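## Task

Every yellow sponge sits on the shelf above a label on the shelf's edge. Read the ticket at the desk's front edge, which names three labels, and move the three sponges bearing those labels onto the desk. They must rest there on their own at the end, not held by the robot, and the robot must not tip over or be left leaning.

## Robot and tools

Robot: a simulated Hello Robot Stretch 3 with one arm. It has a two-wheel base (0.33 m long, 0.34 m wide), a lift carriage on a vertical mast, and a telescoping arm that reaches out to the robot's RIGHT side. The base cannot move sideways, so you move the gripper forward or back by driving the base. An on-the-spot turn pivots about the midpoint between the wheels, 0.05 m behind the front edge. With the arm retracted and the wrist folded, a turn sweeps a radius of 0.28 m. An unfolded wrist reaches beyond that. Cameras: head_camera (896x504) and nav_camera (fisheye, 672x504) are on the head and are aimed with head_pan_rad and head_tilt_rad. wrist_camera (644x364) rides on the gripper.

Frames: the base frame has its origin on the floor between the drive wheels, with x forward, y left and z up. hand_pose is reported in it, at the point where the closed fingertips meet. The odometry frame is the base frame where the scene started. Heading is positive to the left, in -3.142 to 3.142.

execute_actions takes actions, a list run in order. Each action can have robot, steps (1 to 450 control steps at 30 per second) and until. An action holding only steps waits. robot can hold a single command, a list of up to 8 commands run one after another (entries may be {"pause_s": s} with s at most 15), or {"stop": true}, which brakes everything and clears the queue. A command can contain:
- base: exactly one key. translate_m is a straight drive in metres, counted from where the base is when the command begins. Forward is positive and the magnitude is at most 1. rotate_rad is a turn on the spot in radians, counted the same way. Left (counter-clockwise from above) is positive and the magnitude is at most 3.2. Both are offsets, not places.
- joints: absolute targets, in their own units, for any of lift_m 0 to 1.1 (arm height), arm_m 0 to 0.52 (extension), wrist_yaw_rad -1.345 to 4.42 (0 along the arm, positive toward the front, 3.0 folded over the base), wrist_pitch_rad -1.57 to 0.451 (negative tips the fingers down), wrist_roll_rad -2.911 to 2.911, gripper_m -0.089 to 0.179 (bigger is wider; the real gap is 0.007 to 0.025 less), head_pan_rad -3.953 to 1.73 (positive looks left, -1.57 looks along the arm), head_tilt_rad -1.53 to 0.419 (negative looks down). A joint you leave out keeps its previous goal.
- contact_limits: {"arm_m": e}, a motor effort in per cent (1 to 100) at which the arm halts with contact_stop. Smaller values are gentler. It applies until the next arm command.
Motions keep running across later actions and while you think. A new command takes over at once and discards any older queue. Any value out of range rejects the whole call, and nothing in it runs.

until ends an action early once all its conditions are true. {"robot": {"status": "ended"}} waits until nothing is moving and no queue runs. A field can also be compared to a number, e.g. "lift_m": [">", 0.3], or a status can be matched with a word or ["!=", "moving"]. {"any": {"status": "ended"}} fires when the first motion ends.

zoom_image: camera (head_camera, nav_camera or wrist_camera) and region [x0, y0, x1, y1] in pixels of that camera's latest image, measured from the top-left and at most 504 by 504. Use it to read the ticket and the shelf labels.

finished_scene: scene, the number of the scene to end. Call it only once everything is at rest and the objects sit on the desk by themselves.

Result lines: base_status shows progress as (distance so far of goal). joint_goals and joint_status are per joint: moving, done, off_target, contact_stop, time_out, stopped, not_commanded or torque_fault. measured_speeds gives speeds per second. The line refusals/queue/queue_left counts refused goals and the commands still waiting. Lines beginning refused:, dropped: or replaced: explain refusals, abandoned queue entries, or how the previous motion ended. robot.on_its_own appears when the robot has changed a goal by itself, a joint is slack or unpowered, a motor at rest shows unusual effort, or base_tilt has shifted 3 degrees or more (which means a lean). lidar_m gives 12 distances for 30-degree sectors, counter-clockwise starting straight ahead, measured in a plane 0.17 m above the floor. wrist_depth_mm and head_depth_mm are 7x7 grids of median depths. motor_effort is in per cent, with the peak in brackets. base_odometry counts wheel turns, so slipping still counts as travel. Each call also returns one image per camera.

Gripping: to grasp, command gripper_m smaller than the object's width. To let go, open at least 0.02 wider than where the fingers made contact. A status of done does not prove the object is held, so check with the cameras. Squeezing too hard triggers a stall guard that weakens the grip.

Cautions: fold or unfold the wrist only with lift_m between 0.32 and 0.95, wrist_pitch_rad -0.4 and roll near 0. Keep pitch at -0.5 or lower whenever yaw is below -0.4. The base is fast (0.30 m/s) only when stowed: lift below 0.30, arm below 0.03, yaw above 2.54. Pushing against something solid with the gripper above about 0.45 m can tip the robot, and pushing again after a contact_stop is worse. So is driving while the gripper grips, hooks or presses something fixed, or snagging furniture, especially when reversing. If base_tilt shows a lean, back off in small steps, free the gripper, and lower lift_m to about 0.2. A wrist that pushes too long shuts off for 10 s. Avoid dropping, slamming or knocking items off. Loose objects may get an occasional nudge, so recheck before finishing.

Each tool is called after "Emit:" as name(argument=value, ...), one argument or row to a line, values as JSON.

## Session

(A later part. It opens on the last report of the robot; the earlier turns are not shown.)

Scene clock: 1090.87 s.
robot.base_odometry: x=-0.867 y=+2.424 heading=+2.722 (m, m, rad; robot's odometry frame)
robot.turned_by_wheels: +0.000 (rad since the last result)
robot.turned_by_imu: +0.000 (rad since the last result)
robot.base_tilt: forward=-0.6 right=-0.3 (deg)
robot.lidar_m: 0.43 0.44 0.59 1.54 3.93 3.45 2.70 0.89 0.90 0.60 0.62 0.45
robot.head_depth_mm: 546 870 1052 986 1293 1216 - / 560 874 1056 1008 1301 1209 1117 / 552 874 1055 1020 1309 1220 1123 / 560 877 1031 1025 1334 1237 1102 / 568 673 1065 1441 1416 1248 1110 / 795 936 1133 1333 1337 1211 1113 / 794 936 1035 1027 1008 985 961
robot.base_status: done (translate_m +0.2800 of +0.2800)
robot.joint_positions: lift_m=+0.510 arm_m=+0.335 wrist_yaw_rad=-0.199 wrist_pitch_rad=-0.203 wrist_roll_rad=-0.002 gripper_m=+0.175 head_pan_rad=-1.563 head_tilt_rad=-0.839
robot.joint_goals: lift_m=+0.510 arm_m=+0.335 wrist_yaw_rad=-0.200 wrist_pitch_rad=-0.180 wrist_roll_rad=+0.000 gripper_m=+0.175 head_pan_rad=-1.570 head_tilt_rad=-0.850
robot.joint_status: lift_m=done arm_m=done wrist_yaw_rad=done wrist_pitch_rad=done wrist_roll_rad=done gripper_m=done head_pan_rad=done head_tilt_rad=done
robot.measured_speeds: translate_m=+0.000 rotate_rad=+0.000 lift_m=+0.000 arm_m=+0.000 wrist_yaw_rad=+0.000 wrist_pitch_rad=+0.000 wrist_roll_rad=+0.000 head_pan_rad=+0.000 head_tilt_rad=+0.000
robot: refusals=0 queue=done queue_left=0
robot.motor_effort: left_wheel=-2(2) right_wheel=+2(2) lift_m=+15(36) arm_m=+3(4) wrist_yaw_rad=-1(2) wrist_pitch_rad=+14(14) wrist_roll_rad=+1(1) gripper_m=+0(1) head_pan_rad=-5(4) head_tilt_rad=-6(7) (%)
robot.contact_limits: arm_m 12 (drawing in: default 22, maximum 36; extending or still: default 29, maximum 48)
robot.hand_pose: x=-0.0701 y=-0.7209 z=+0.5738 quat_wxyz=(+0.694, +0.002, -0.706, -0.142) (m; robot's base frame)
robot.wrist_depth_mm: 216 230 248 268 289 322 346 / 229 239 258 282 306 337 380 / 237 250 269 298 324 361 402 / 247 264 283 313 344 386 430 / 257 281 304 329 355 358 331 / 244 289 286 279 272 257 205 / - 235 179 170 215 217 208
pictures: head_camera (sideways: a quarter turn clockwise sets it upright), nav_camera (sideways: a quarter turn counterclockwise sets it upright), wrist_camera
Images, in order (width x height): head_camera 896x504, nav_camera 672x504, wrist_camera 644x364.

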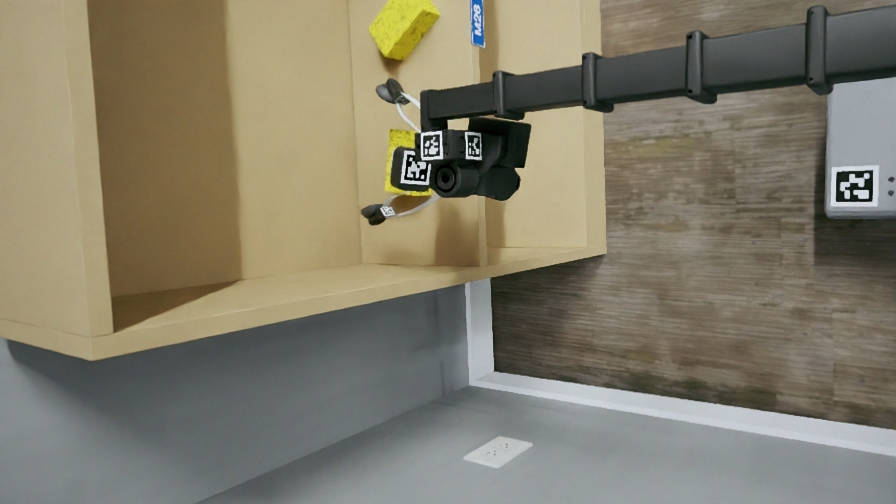

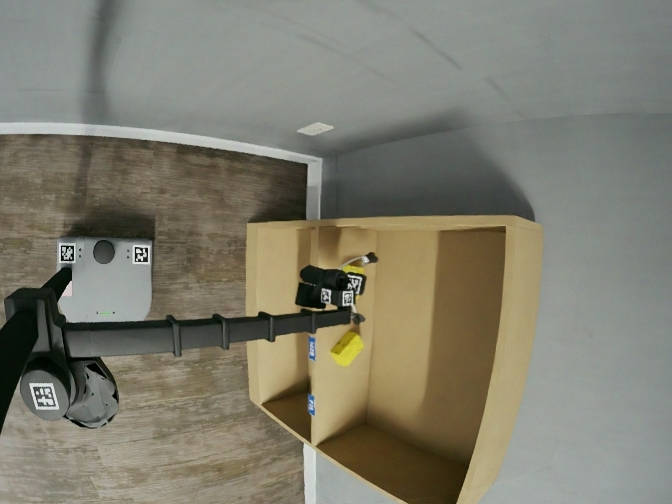

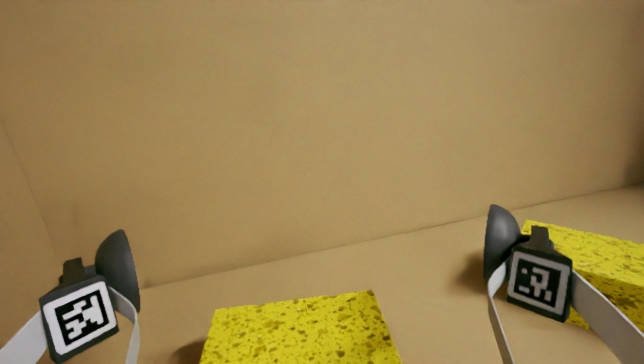

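Emit:
execute_actions(
  actions=[
    {"robot":[{"joints":{"arm_m":0.30},"contact_limits":{"arm_m":14}},{"joints":{"lift_m":0.48}}],"steps":450,"until":{"robot":{"status":"ended"}}},
  ],
)

Scene clock: 1112.43 s.
robot.base_odometry: x=-0.867 y=+2.424 heading=+2.722 (m, m, rad; robot's odometry frame)
robot.turned_by_wheels: +0.000 (rad since the last result)
robot.turned_by_imu: +0.000 (rad since the last result)
robot.base_tilt: forward=-0.6 right=-0.3 (deg)
robot.lidar_m: 0.43 0.44 0.59 1.54 3.95 3.47 2.70 0.89 0.90 0.60 0.62 0.45
robot.head_depth_mm: 546 870 1059 987 1295 1214 1088 / 559 869 1057 1011 1301 1215 1118 / 552 875 1054 995 1305 1225 1123 / 560 875 1032 1024 1330 1234 1097 / 569 674 1070 1428 1419 1242 1109 / 796 934 1140 1331 1342 1222 1110 / 796 939 1037 1035 1006 983 963
robot.base_status: done (translate_m +0.2800 of +0.2800)
robot.joint_positions: lift_m=+0.480 arm_m=+0.300 wrist_yaw_rad=-0.199 wrist_pitch_rad=-0.203 wrist_roll_rad=-0.002 gripper_m=+0.175 head_pan_rad=-1.563 head_tilt_rad=-0.839
robot.joint_goals: lift_m=+0.480 arm_m=+0.300 wrist_yaw_rad=-0.200 wrist_pitch_rad=-0.180 wrist_roll_rad=+0.000 gripper_m=+0.175 head_pan_rad=-1.570 head_tilt_rad=-0.850
robot.joint_status: lift_m=done arm_m=done wrist_yaw_rad=done wrist_pitch_rad=done wrist_roll_rad=done gripper_m=done head_pan_rad=done head_tilt_rad=done
robot.measured_speeds: translate_m=+0.000 rotate_rad=+0.000 lift_m=+0.000 arm_m=+0.000 wrist_yaw_rad=+0.000 wrist_pitch_rad=+0.000 wrist_roll_rad=+0.000 head_pan_rad=+0.000 head_tilt_rad=+0.000
robot: refusals=0 queue=done queue_left=0
robot.motor_effort: left_wheel=-3(3) right_wheel=+2(2) lift_m=+15(15) arm_m=-4(4) wrist_yaw_rad=-1(2) wrist_pitch_rad=+14(14) wrist_roll_rad=+0(1) gripper_m=-1(1) head_pan_rad=-4(5) head_tilt_rad=-6(6) (%)
robot.contact_limits: arm_m 14 (drawing in: default 22, maximum 36; extending or still: default 29, maximum 48)
robot.hand_pose: x=-0.0701 y=-0.6865 z=+0.5438 quat_wxyz=(+0.694, +0.002, -0.706, -0.142) (m; robot's base frame)
robot.wrist_depth_mm: 243 257 275 298 327 356 391 / 255 270 290 319 344 381 420 / 267 282 308 330 365 406 454 / 272 296 324 356 381 399 391 / 271 305 318 217 298 264 220 / 241 244 168 169 225 214 215 / - 194 170 176 184 182 178
pictures: head_camera (sideways: a quarter turn clockwise sets it upright), nav_camera (sideways: a quarter turn counterclockwise sets it upright), wrist_camera
Images, in order (width x height): head_camera 896x504, nav_camera 672x504, wrist_camera 644x364.

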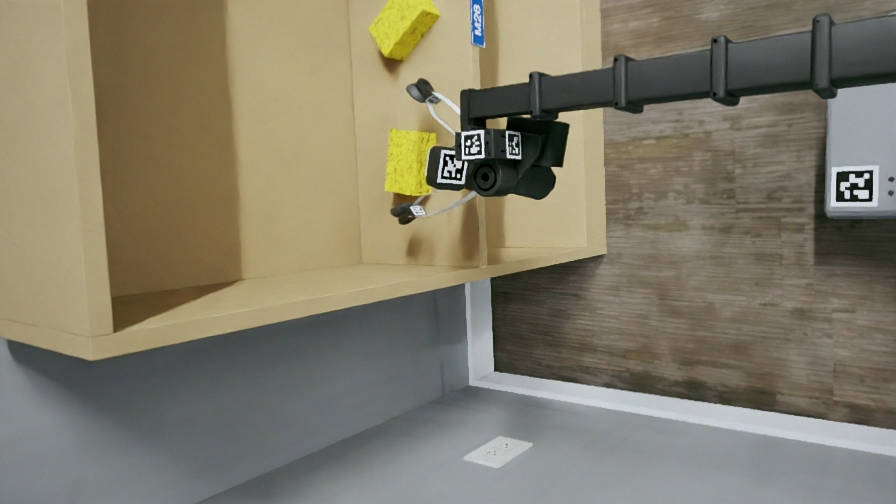

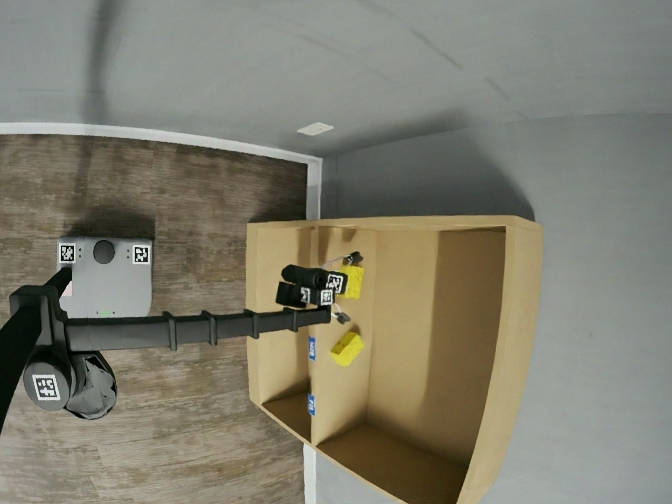

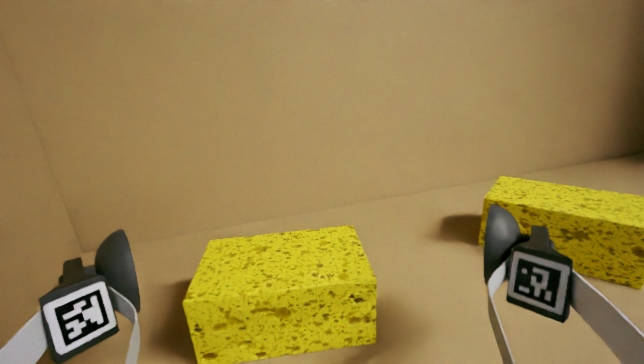

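Emit:
execute_actions(
  actions=[
    {"robot":[{"joints":{"arm_m":0.313,"lift_m":0.463},"contact_limits":{"arm_m":14}}],"steps":450,"until":{"robot":{"status":"ended"}}},
  ],
)

Scene clock: 1120.53 s.
robot.base_odometry: x=-0.867 y=+2.424 heading=+2.722 (m, m, rad; robot's odometry frame)
robot.turned_by_wheels: +0.000 (rad since the last result)
robot.turned_by_imu: +0.000 (rad since the last result)
robot.base_tilt: forward=-0.6 right=-0.3 (deg)
robot.lidar_m: 0.43 0.44 0.60 1.54 3.94 3.46 2.70 0.89 0.90 0.60 0.62 0.45
robot.head_depth_mm: 546 870 1052 985 1295 1197 1089 / 559 871 1055 1006 1304 1215 1117 / 552 873 1059 996 1308 1225 1123 / 562 877 1026 1026 1319 1235 1100 / 570 673 1064 1450 1418 1247 1109 / 794 936 1137 1333 1344 1210 1111 / 797 936 1044 1025 1007 983 961
robot.base_status: done (translate_m +0.2800 of +0.2800)
robot.joint_positions: lift_m=+0.463 arm_m=+0.313 wrist_yaw_rad=-0.199 wrist_pitch_rad=-0.203 wrist_roll_rad=-0.002 gripper_m=+0.175 head_pan_rad=-1.563 head_tilt_rad=-0.839
robot.joint_goals: lift_m=+0.463 arm_m=+0.313 wrist_yaw_rad=-0.200 wrist_pitch_rad=-0.180 wrist_roll_rad=+0.000 gripper_m=+0.175 head_pan_rad=-1.570 head_tilt_rad=-0.850
robot.joint_status: lift_m=done arm_m=done wrist_yaw_rad=done wrist_pitch_rad=done wrist_roll_rad=done gripper_m=done head_pan_rad=done head_tilt_rad=done
robot.measured_speeds: translate_m=+0.000 rotate_rad=+0.000 lift_m=+0.000 arm_m=+0.000 wrist_yaw_rad=+0.000 wrist_pitch_rad=+0.000 wrist_roll_rad=+0.000 head_pan_rad=+0.000 head_tilt_rad=+0.000
robot: refusals=0 queue=done queue_left=0
robot.motor_effort: left_wheel=-3(2) right_wheel=+2(2) lift_m=+15(17) arm_m=+3(4) wrist_yaw_rad=-1(1) wrist_pitch_rad=+14(14) wrist_roll_rad=+1(1) gripper_m=-1(1) head_pan_rad=-3(4) head_tilt_rad=-6(7) (%)
robot.contact_limits: arm_m 14 (drawing in: default 22, maximum 36; extending or still: default 29, maximum 48)
robot.hand_pose: x=-0.0701 y=-0.6989 z=+0.5268 quat_wxyz=(+0.694, +0.002, -0.706, -0.142) (m; robot's base frame)
robot.wrist_depth_mm: 235 248 264 288 314 346 382 / 244 260 280 304 331 363 401 / 254 272 293 319 349 388 438 / 266 280 309 336 352 312 228 / 265 287 189 180 264 243 210 / 232 218 147 151 199 191 197 / - 173 153 157 163 162 158
pictures: head_camera (sideways: a quarter turn clockwise sets it upright), nav_camera (sideways: a quarter turn counterclockwise sets it upright), wrist_camera
Images, in order (width x height): head_camera 896x504, nav_camera 672x504, wrist_camera 644x364.

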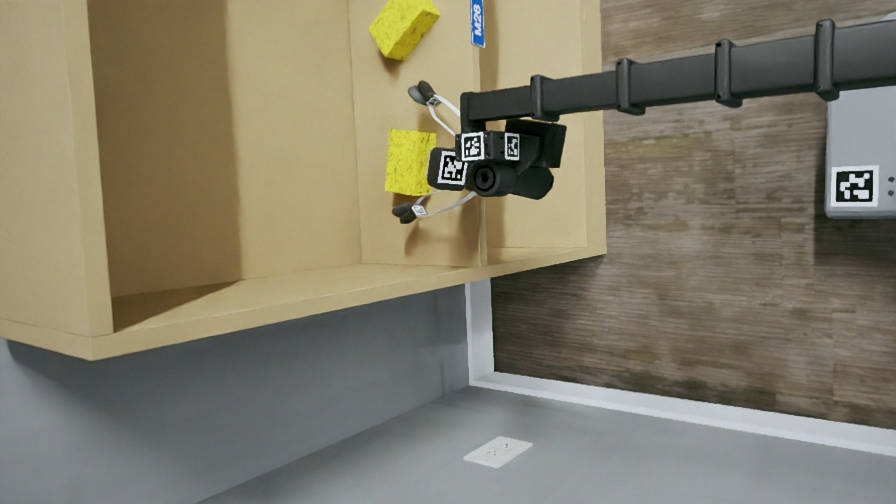

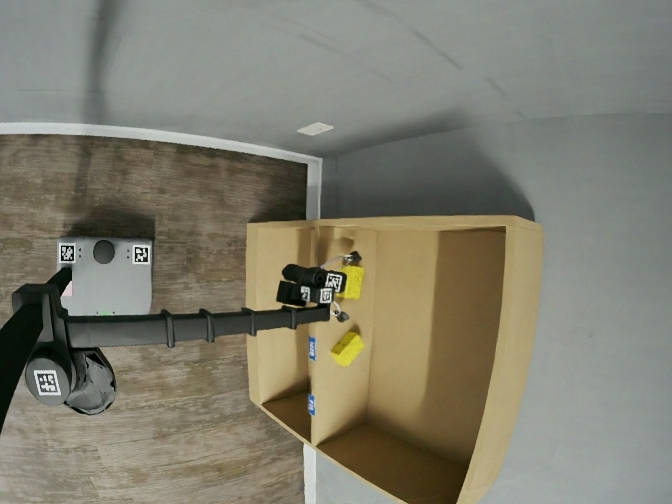

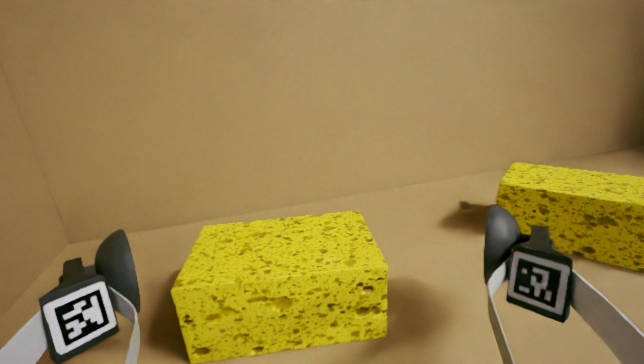

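Emit:
execute_actions(
  actions=[
    {"robot":[{"joints":{"gripper_m":0.105}},{"joints":{"gripper_m":0.08}}],"steps":450,"until":{"robot":{"status":"ended"}}},
    {"steps":5},
  ],
)

Scene clock: 1130.33 s.
robot.base_odometry: x=-0.867 y=+2.424 heading=+2.722 (m, m, rad; robot's odometry frame)
robot.turned_by_wheels: +0.000 (rad since the last result)
robot.turned_by_imu: +0.000 (rad since the last result)
robot.base_tilt: forward=-0.6 right=-0.2 (deg)
robot.lidar_m: 0.43 0.44 0.59 1.54 3.93 3.46 2.70 0.89 0.90 0.60 0.62 0.45
robot.head_depth_mm: 546 871 1053 984 1299 1203 1090 / 560 874 1054 1010 1302 1216 1117 / 553 873 1058 1006 1303 1224 1120 / 561 873 1029 1021 1331 1234 1099 / 569 673 1066 1434 1416 1244 1112 / 795 933 1132 1328 1334 1222 1115 / 796 931 1042 1025 1008 984 963
robot.base_status: done (translate_m +0.2800 of +0.2800)
robot.joint_positions: lift_m=+0.463 arm_m=+0.313 wrist_yaw_rad=-0.199 wrist_pitch_rad=-0.202 wrist_roll_rad=-0.002 gripper_m=+0.080 head_pan_rad=-1.563 head_tilt_rad=-0.839
robot.joint_goals: lift_m=+0.463 arm_m=+0.313 wrist_yaw_rad=-0.200 wrist_pitch_rad=-0.180 wrist_roll_rad=+0.000 gripper_m=+0.080 head_pan_rad=-1.570 head_tilt_rad=-0.850
robot.joint_status: lift_m=done arm_m=done wrist_yaw_rad=done wrist_pitch_rad=done wrist_roll_rad=done gripper_m=done head_pan_rad=done head_tilt_rad=done
robot.measured_speeds: translate_m=+0.000 rotate_rad=+0.000 lift_m=+0.000 arm_m=+0.000 wrist_yaw_rad=+0.000 wrist_pitch_rad=+0.000 wrist_roll_rad=+0.000 head_pan_rad=+0.000 head_tilt_rad=+0.000
robot: refusals=0 queue=done queue_left=0
robot.motor_effort: left_wheel=-2(2) right_wheel=+2(3) lift_m=+16(15) arm_m=+3(3) wrist_yaw_rad=+0(1) wrist_pitch_rad=+13(14) wrist_roll_rad=+1(1) gripper_m=-9(85) head_pan_rad=-4(4) head_tilt_rad=-7(6) (%)
robot.contact_limits: arm_m 14 (drawing in: default 22, maximum 36; extending or still: default 29, maximum 48)
robot.hand_pose: x=-0.0701 y=-0.6990 z=+0.5271 quat_wxyz=(+0.694, +0.002, -0.706, -0.141) (m; robot's base frame)
robot.wrist_depth_mm: 235 248 266 289 315 342 382 / 243 260 281 304 329 366 408 / 253 273 293 319 353 389 437 / 268 284 307 337 359 314 232 / 265 288 198 181 183 241 212 / 224 221 151 159 173 199 194 / 178 171 159 163 164 161 159
pictures: head_camera (sideways: a quarter turn clockwise sets it upright), nav_camera (sideways: a quarter turn counterclockwise sets it upright), wrist_camera
Images, in order (width x height): head_camera 896x504, nav_camera 672x504, wrist_camera 644x364.

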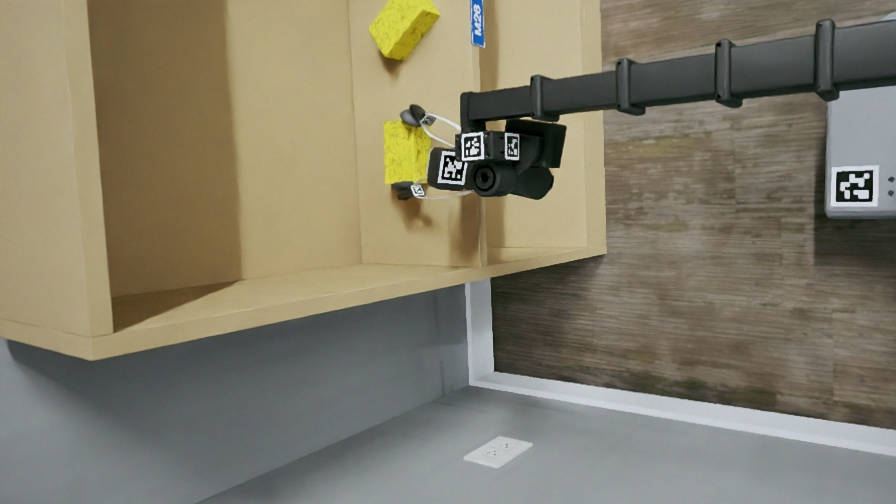

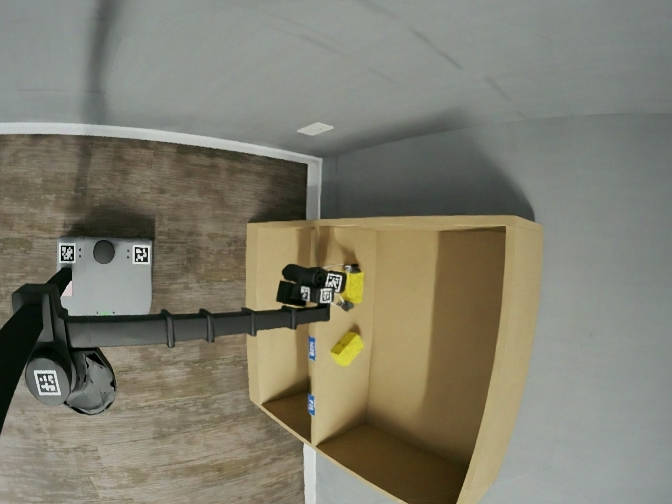

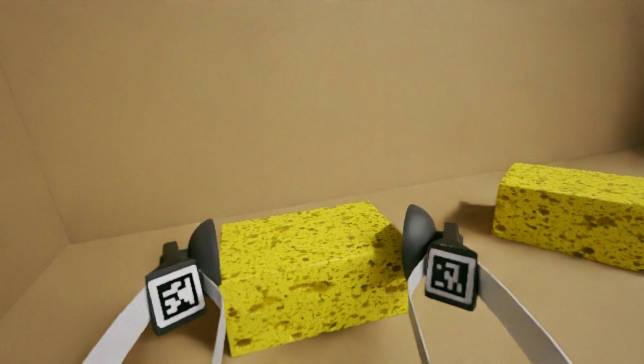

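Emit:
execute_actions(
  actions=[
    {"robot":[{"joints":{"gripper_m":0.073}},{"joints":{"lift_m":0.505}}],"steps":450,"until":{"robot":{"status":"ended"}}},
    {"steps":5},
  ],
)

Scene clock: 1135.80 s.
robot.base_odometry: x=-0.867 y=+2.424 heading=+2.722 (m, m, rad; robot's odometry frame)
robot.turned_by_wheels: +0.000 (rad since the last result)
robot.turned_by_imu: +0.000 (rad since the last result)
robot.base_tilt: forward=-0.6 right=-0.2 (deg)
robot.lidar_m: 0.43 0.44 0.59 1.54 3.94 3.47 2.70 0.89 0.90 0.60 0.62 0.45
robot.head_depth_mm: 547 869 1052 987 1298 1218 1082 / 560 873 1055 1014 1304 1207 1114 / 552 874 1029 1010 1306 1228 1123 / 561 873 1029 1022 1333 1227 1097 / 568 671 1067 1437 1414 1243 1111 / 796 937 1132 1333 1337 1215 1115 / 795 938 1040 1028 1006 984 964
robot.base_status: done (translate_m +0.2800 of +0.2800)
robot.joint_positions: lift_m=+0.505 arm_m=+0.313 wrist_yaw_rad=-0.199 wrist_pitch_rad=-0.202 wrist_roll_rad=-0.002 gripper_m=+0.073 head_pan_rad=-1.563 head_tilt_rad=-0.839
robot.joint_goals: lift_m=+0.505 arm_m=+0.313 wrist_yaw_rad=-0.200 wrist_pitch_rad=-0.180 wrist_roll_rad=+0.000 gripper_m=+0.073 head_pan_rad=-1.570 head_tilt_rad=-0.850
robot.joint_status: lift_m=done arm_m=done wrist_yaw_rad=done wrist_pitch_rad=done wrist_roll_rad=done gripper_m=done head_pan_rad=done head_tilt_rad=done
robot.measured_speeds: translate_m=+0.000 rotate_rad=+0.000 lift_m=+0.000 arm_m=+0.000 wrist_yaw_rad=+0.000 wrist_pitch_rad=+0.000 wrist_roll_rad=+0.000 head_pan_rad=+0.000 head_tilt_rad=+0.000
robot: refusals=0 queue=done queue_left=0
robot.motor_effort: left_wheel=-2(3) right_wheel=+2(2) lift_m=+35(36) arm_m=+4(3) wrist_yaw_rad=-1(1) wrist_pitch_rad=+13(13) wrist_roll_rad=+1(1) gripper_m=-11(45) head_pan_rad=-5(4) head_tilt_rad=-6(6) (%)
robot.contact_limits: arm_m 14 (drawing in: default 22, maximum 36; extending or still: default 29, maximum 48)
robot.hand_pose: x=-0.0701 y=-0.6990 z=+0.5683 quat_wxyz=(+0.694, +0.001, -0.706, -0.141) (m; robot's base frame)
robot.wrist_depth_mm: 237 247 265 288 314 342 379 / 244 259 280 308 331 366 405 / 256 274 296 319 351 387 436 / 265 283 310 334 372 413 437 / 269 302 201 181 190 263 242 / 260 289 151 158 173 247 220 / 224 222 185 202 215 211 208
pictures: head_camera (sideways: a quarter turn clockwise sets it upright), nav_camera (sideways: a quarter turn counterclockwise sets it upright), wrist_camera
Images, in order (width x height): head_camera 896x504, nav_camera 672x504, wrist_camera 644x364.

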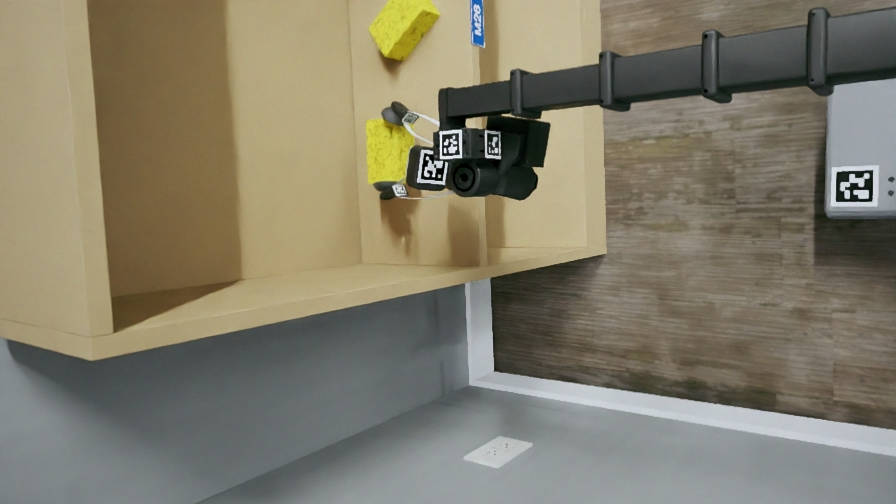

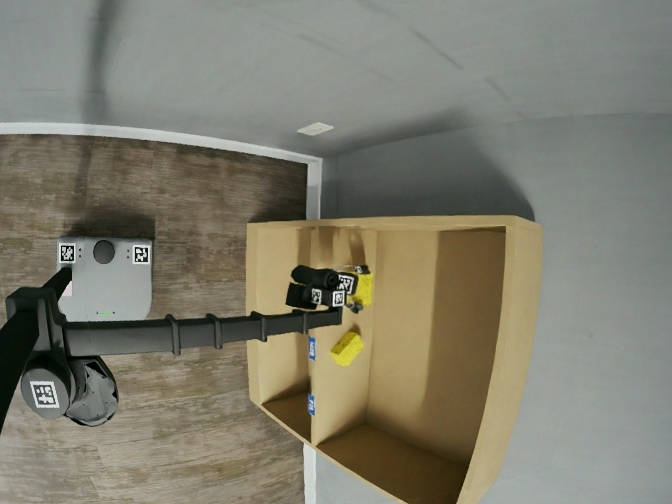

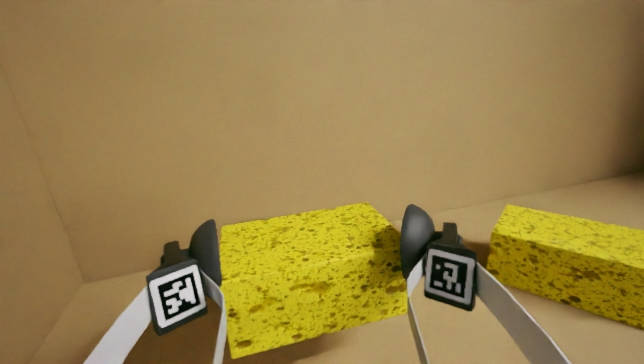

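Emit:
execute_actions(
  actions=[
    {"robot":[{"joints":{"arm_m":0.0,"head_pan_rad":-3.14,"head_tilt_rad":-0.7}},{"base":{"rotate_rad":-1.137},"joints":{"wrist_yaw_rad":0.0}},{"base":{"translate_m":-1.0},"joints":{"lift_m":0.78}},{"base":{"translate_m":-1.0}},{"base":{"translate_m":-0.50}},{"base":{"rotate_rad":-2.004},"joints":{"head_pan_rad":-1.57,"head_tilt_rad":-0.75}},{"joints":{"arm_m":0.47},"contact_limits":{"arm_m":12}}],"steps":450,"until":{"robot":{"status":"ended"}}},
    {"steps":450,"until":{"robot":{"status":"ended"}}},
    {"steps":450,"until":{"robot":{"status":"ended"}}},
    {"steps":450,"until":{"robot":{"status":"ended"}}},
  ],
)

Scene clock: 1203.23 s.
robot.base_odometry: x=-0.832 y=-0.075 heading=-0.419 (m, m, rad; robot's odometry frame)
robot.turned_by_wheels: -3.141 (rad since the last result)
robot.turned_by_imu: -3.198 (rad since the last result)
robot.base_tilt: forward=-0.6 right=-0.3 (deg)
robot.lidar_m: 2.32 2.41 2.97 2.91 2.06 1.48 1.41 1.46 1.25 0.85 1.21 2.14
robot.head_depth_mm: 1325 1193 955 - 1405 1221 1093 / 1328 1281 910 1654 1450 1255 1101 / 1331 1340 898 1707 1437 1268 1112 / 1327 1273 964 1689 1481 1277 1122 / 1326 1299 948 1786 1498 1292 1128 / 1325 1324 972 1766 1516 1302 1143 / 1321 1362 1013 1590 1495 1311 1151
robot.base_status: done (rotate_rad -2.0039 of -2.0040)
robot.joint_positions: lift_m=+0.780 arm_m=+0.470 wrist_yaw_rad=-0.001 wrist_pitch_rad=-0.202 wrist_roll_rad=-0.002 gripper_m=+0.073 head_pan_rad=-1.577 head_tilt_rad=-0.741
robot.joint_goals: lift_m=+0.780 arm_m=+0.470 wrist_yaw_rad=+0.000 wrist_pitch_rad=-0.180 wrist_roll_rad=+0.000 gripper_m=+0.073 head_pan_rad=-1.570 head_tilt_rad=-0.750
robot.joint_status: lift_m=done arm_m=done wrist_yaw_rad=done wrist_pitch_rad=done wrist_roll_rad=done gripper_m=done head_pan_rad=done head_tilt_rad=done
robot.measured_speeds: translate_m=+0.000 rotate_rad=+0.000 lift_m=+0.000 arm_m=+0.000 wrist_yaw_rad=+0.000 wrist_pitch_rad=+0.000 wrist_roll_rad=+0.000 head_pan_rad=+0.000 head_tilt_rad=+0.000
robot: refusals=0 queue=done queue_left=0
robot.motor_effort: left_wheel=+2(7) right_wheel=-4(10) lift_m=+36(38) arm_m=+3(3) wrist_yaw_rad=+0(1) wrist_pitch_rad=+13(13) wrist_roll_rad=+1(1) gripper_m=-10(11) head_pan_rad=+4(51) head_tilt_rad=-5(21) (%)
robot.contact_limits: arm_m 12 (drawing in: default 22, maximum 36; extending or still: default 29, maximum 48)
robot.hand_pose: x=-0.0217 y=-0.8609 z=+0.8433 quat_wxyz=(+0.705, +0.071, -0.702, -0.072) (m; robot's base frame)
robot.wrist_depth_mm: 704 726 756 781 795 814 831 / 761 771 783 814 844 846 878 / 773 813 837 889 879 881 922 / 718 696 663 620 605 571 562 / 476 467 201 182 192 399 388 / 361 352 151 159 173 323 312 / 283 271 207 245 259 256 253
pictures: head_camera (sideways: a quarter turn clockwise sets it upright), nav_camera (sideways: a quarter turn counterclockwise sets it upright), wrist_camera
Images, in order (width x height): head_camera 896x504, nav_camera 672x504, wrist_camera 644x364.

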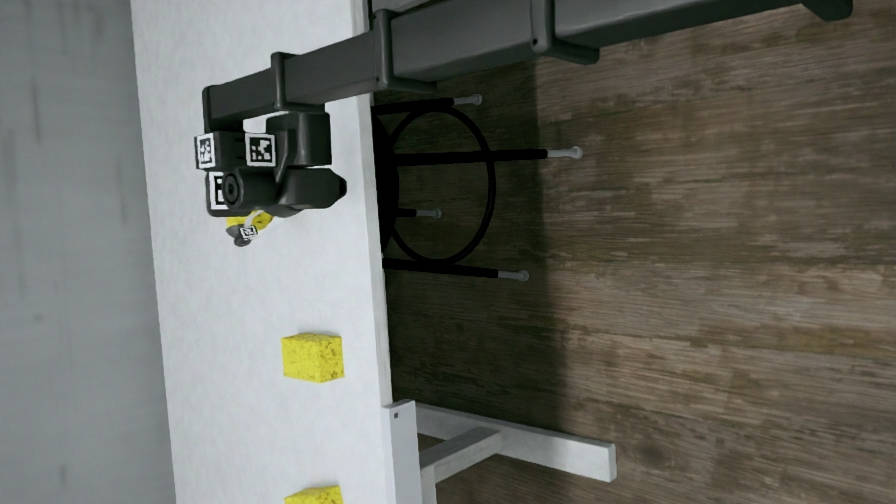

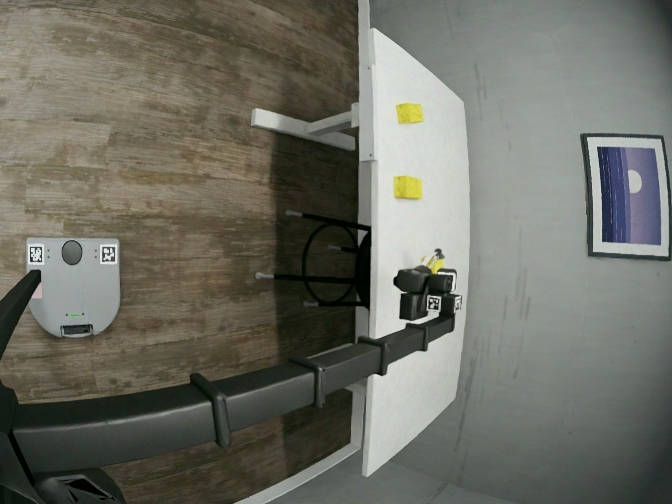

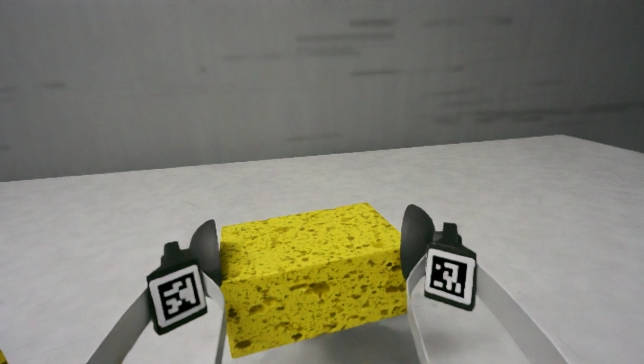

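Emit:
execute_actions(
  actions=[
    {"robot":[{"joints":{"lift_m":0.703}},{"joints":{"gripper_m":0.16}}],"steps":450,"until":{"robot":{"status":"ended"}}},
  ],
)

Scene clock: 1209.43 s.
robot.base_odometry: x=-0.832 y=-0.075 heading=-0.419 (m, m, rad; robot's odometry frame)
robot.turned_by_wheels: +0.000 (rad since the last result)
robot.turned_by_imu: +0.000 (rad since the last result)
robot.base_tilt: forward=-0.5 right=-0.2 (deg)
robot.lidar_m: 2.31 2.41 2.96 2.91 2.06 1.48 1.41 1.46 1.25 0.85 1.21 2.14
robot.head_depth_mm: 1327 1203 958 1756 - - 1095 / 1329 1222 1017 1632 1446 1248 1104 / 1326 1244 - 1698 1437 1265 1112 / 1324 1270 942 1683 1483 1273 1123 / 1333 1304 951 1797 1508 1290 1129 / 1331 1331 973 1764 1516 1305 1141 / 1330 1357 1012 1590 1511 1315 1151
robot.base_status: done (rotate_rad -2.0039 of -2.0040)
robot.joint_positions: lift_m=+0.703 arm_m=+0.470 wrist_yaw_rad=-0.001 wrist_pitch_rad=-0.202 wrist_roll_rad=-0.002 gripper_m=+0.160 head_pan_rad=-1.577 head_tilt_rad=-0.741
robot.joint_goals: lift_m=+0.703 arm_m=+0.470 wrist_yaw_rad=+0.000 wrist_pitch_rad=-0.180 wrist_roll_rad=+0.000 gripper_m=+0.160 head_pan_rad=-1.570 head_tilt_rad=-0.750
robot.joint_status: lift_m=done arm_m=done wrist_yaw_rad=done wrist_pitch_rad=done wrist_roll_rad=done gripper_m=done head_pan_rad=done head_tilt_rad=done
robot.measured_speeds: translate_m=+0.000 rotate_rad=+0.000 lift_m=+0.000 arm_m=+0.000 wrist_yaw_rad=+0.000 wrist_pitch_rad=+0.000 wrist_roll_rad=+0.000 head_pan_rad=+0.000 head_tilt_rad=+0.000
robot: refusals=0 queue=done queue_left=0
robot.motor_effort: left_wheel=+2(3) right_wheel=-4(4) lift_m=+16(36) arm_m=+3(3) wrist_yaw_rad=+1(2) wrist_pitch_rad=+13(13) wrist_roll_rad=+1(1) gripper_m=+0(86) head_pan_rad=+4(5) head_tilt_rad=-6(6) (%)
robot.contact_limits: arm_m 12 (drawing in: default 22, maximum 36; extending or still: default 29, maximum 48)
robot.hand_pose: x=-0.0217 y=-0.8609 z=+0.7672 quat_wxyz=(+0.705, +0.071, -0.702, -0.072) (m; robot's base frame)
robot.wrist_depth_mm: 728 739 751 758 785 824 846 / 767 768 812 810 822 876 900 / 778 788 812 758 696 641 594 / 473 454 431 406 388 366 354 / 307 309 274 191 255 279 256 / 231 222 162 158 174 - 199 / - 176 163 164 169 165 164
pictures: head_camera (sideways: a quarter turn clockwise sets it upright), nav_camera (sideways: a quarter turn counterclockwise sets it upright), wrist_camera
Images, in order (width x height): head_camera 896x504, nav_camera 672x504, wrist_camera 644x364.

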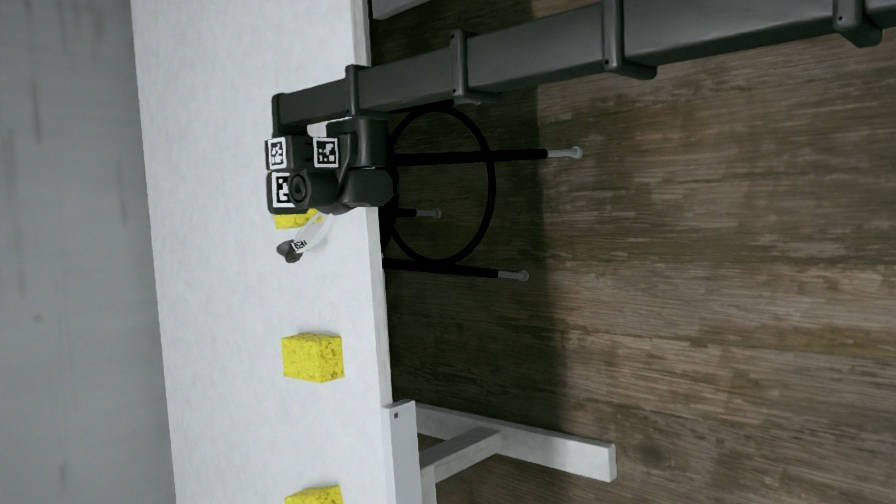

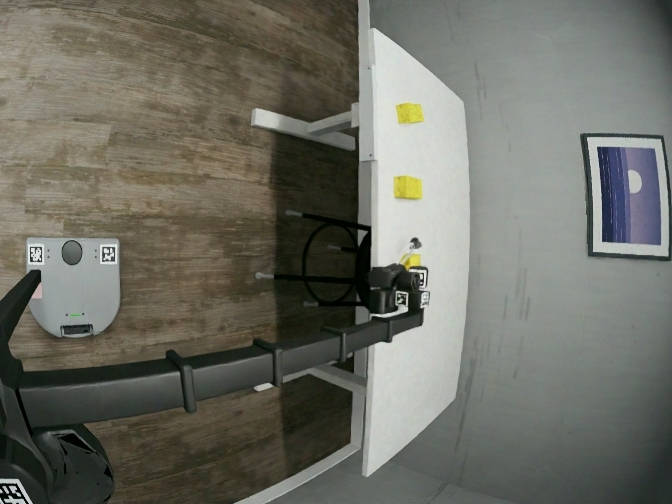

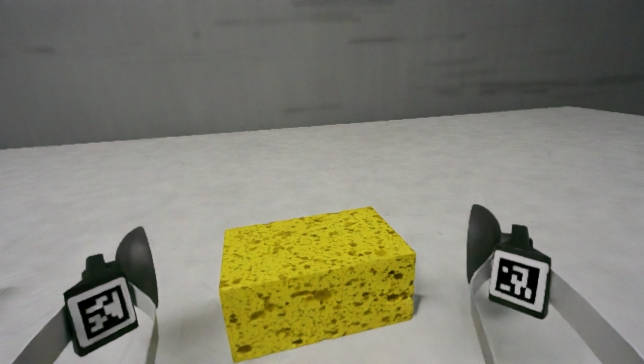

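Released. Retract the arm clear of the desk.

Emit:
execute_actions(
  actions=[
    {"robot":[{"joints":{"lift_m":0.725}},{"joints":{"arm_m":0.1}}],"steps":450,"until":{"robot":{"status":"ended"}}},
  ],
)

Scene clock: 1217.20 s.
robot.base_odometry: x=-0.832 y=-0.075 heading=-0.419 (m, m, rad; robot's odometry frame)
robot.turned_by_wheels: +0.000 (rad since the last result)
robot.turned_by_imu: +0.000 (rad since the last result)
robot.base_tilt: forward=-0.6 right=-0.3 (deg)
robot.lidar_m: 2.32 2.41 2.97 2.90 2.07 1.48 1.41 1.46 1.25 0.85 1.21 2.14
robot.head_depth_mm: 1330 1202 949 1703 1517 - 1099 / 1324 1224 968 1661 1556 1200 1107 / 1322 1246 942 1702 - 1228 1110 / 1325 1271 961 1718 1475 1275 1116 / 1326 1297 952 1809 1504 1291 1130 / 1318 1330 976 1766 1514 1298 1144 / 1321 1364 1008 1585 1512 1308 1150
robot.base_status: done (rotate_rad -2.0039 of -2.0040)
robot.joint_positions: lift_m=+0.725 arm_m=+0.100 wrist_yaw_rad=-0.001 wrist_pitch_rad=-0.202 wrist_roll_rad=-0.002 gripper_m=+0.160 head_pan_rad=-1.577 head_tilt_rad=-0.741
robot.joint_goals: lift_m=+0.725 arm_m=+0.100 wrist_yaw_rad=+0.000 wrist_pitch_rad=-0.180 wrist_roll_rad=+0.000 gripper_m=+0.160 head_pan_rad=-1.570 head_tilt_rad=-0.750
robot.joint_status: lift_m=done arm_m=done wrist_yaw_rad=done wrist_pitch_rad=done wrist_roll_rad=done gripper_m=done head_pan_rad=done head_tilt_rad=done
robot.measured_speeds: translate_m=+0.000 rotate_rad=+0.000 lift_m=+0.000 arm_m=+0.000 wrist_yaw_rad=+0.000 wrist_pitch_rad=+0.000 wrist_roll_rad=+0.000 head_pan_rad=+0.000 head_tilt_rad=+0.000
robot: refusals=0 queue=done queue_left=0
robot.motor_effort: left_wheel=+2(2) right_wheel=-4(4) lift_m=+35(38) arm_m=-4(4) wrist_yaw_rad=+1(1) wrist_pitch_rad=+13(13) wrist_roll_rad=+1(1) gripper_m=-1(1) head_pan_rad=+5(4) head_tilt_rad=-5(5) (%)
robot.hand_pose: x=-0.0217 y=-0.4915 z=+0.7883 quat_wxyz=(+0.705, +0.071, -0.702, -0.072) (m; robot's base frame)
robot.wrist_depth_mm: - - - - - - - / - - - - - - - / - - 922 862 797 749 691 / 553 474 495 476 494 488 504 / 392 - - 652 - - - / - - - - - - - / - - - - - - -
pictures: head_camera (sideways: a quarter turn clockwise sets it upright), nav_camera (sideways: a quarter turn counterclockwise sets it upright), wrist_camera
Images, in order (width x height): head_camera 896x504, nav_camera 672x504, wrist_camera 644x364.

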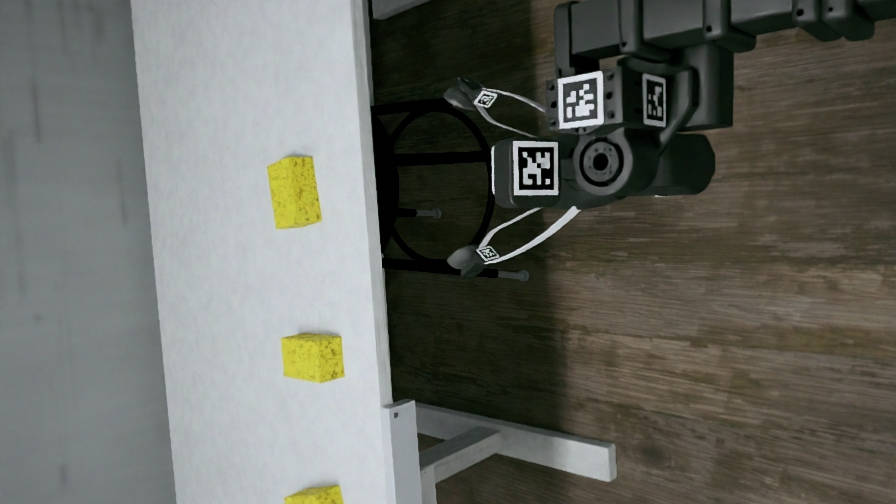

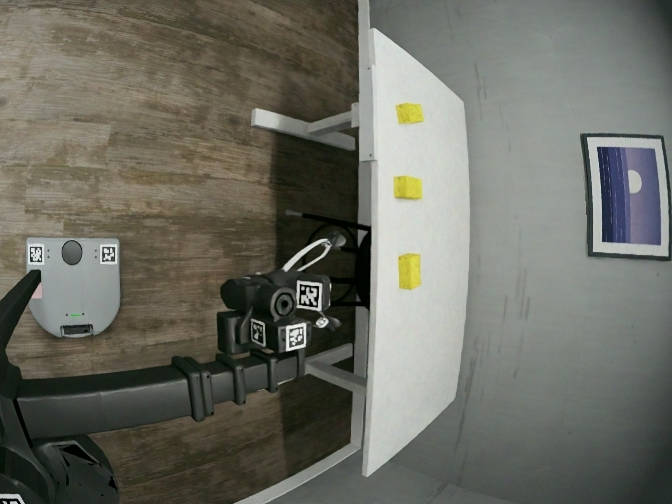

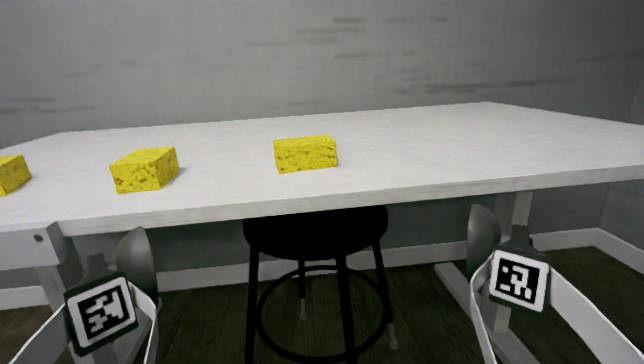

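Emit:
finished_scene(
  scene=2,
)

The scene is finished: the task was done.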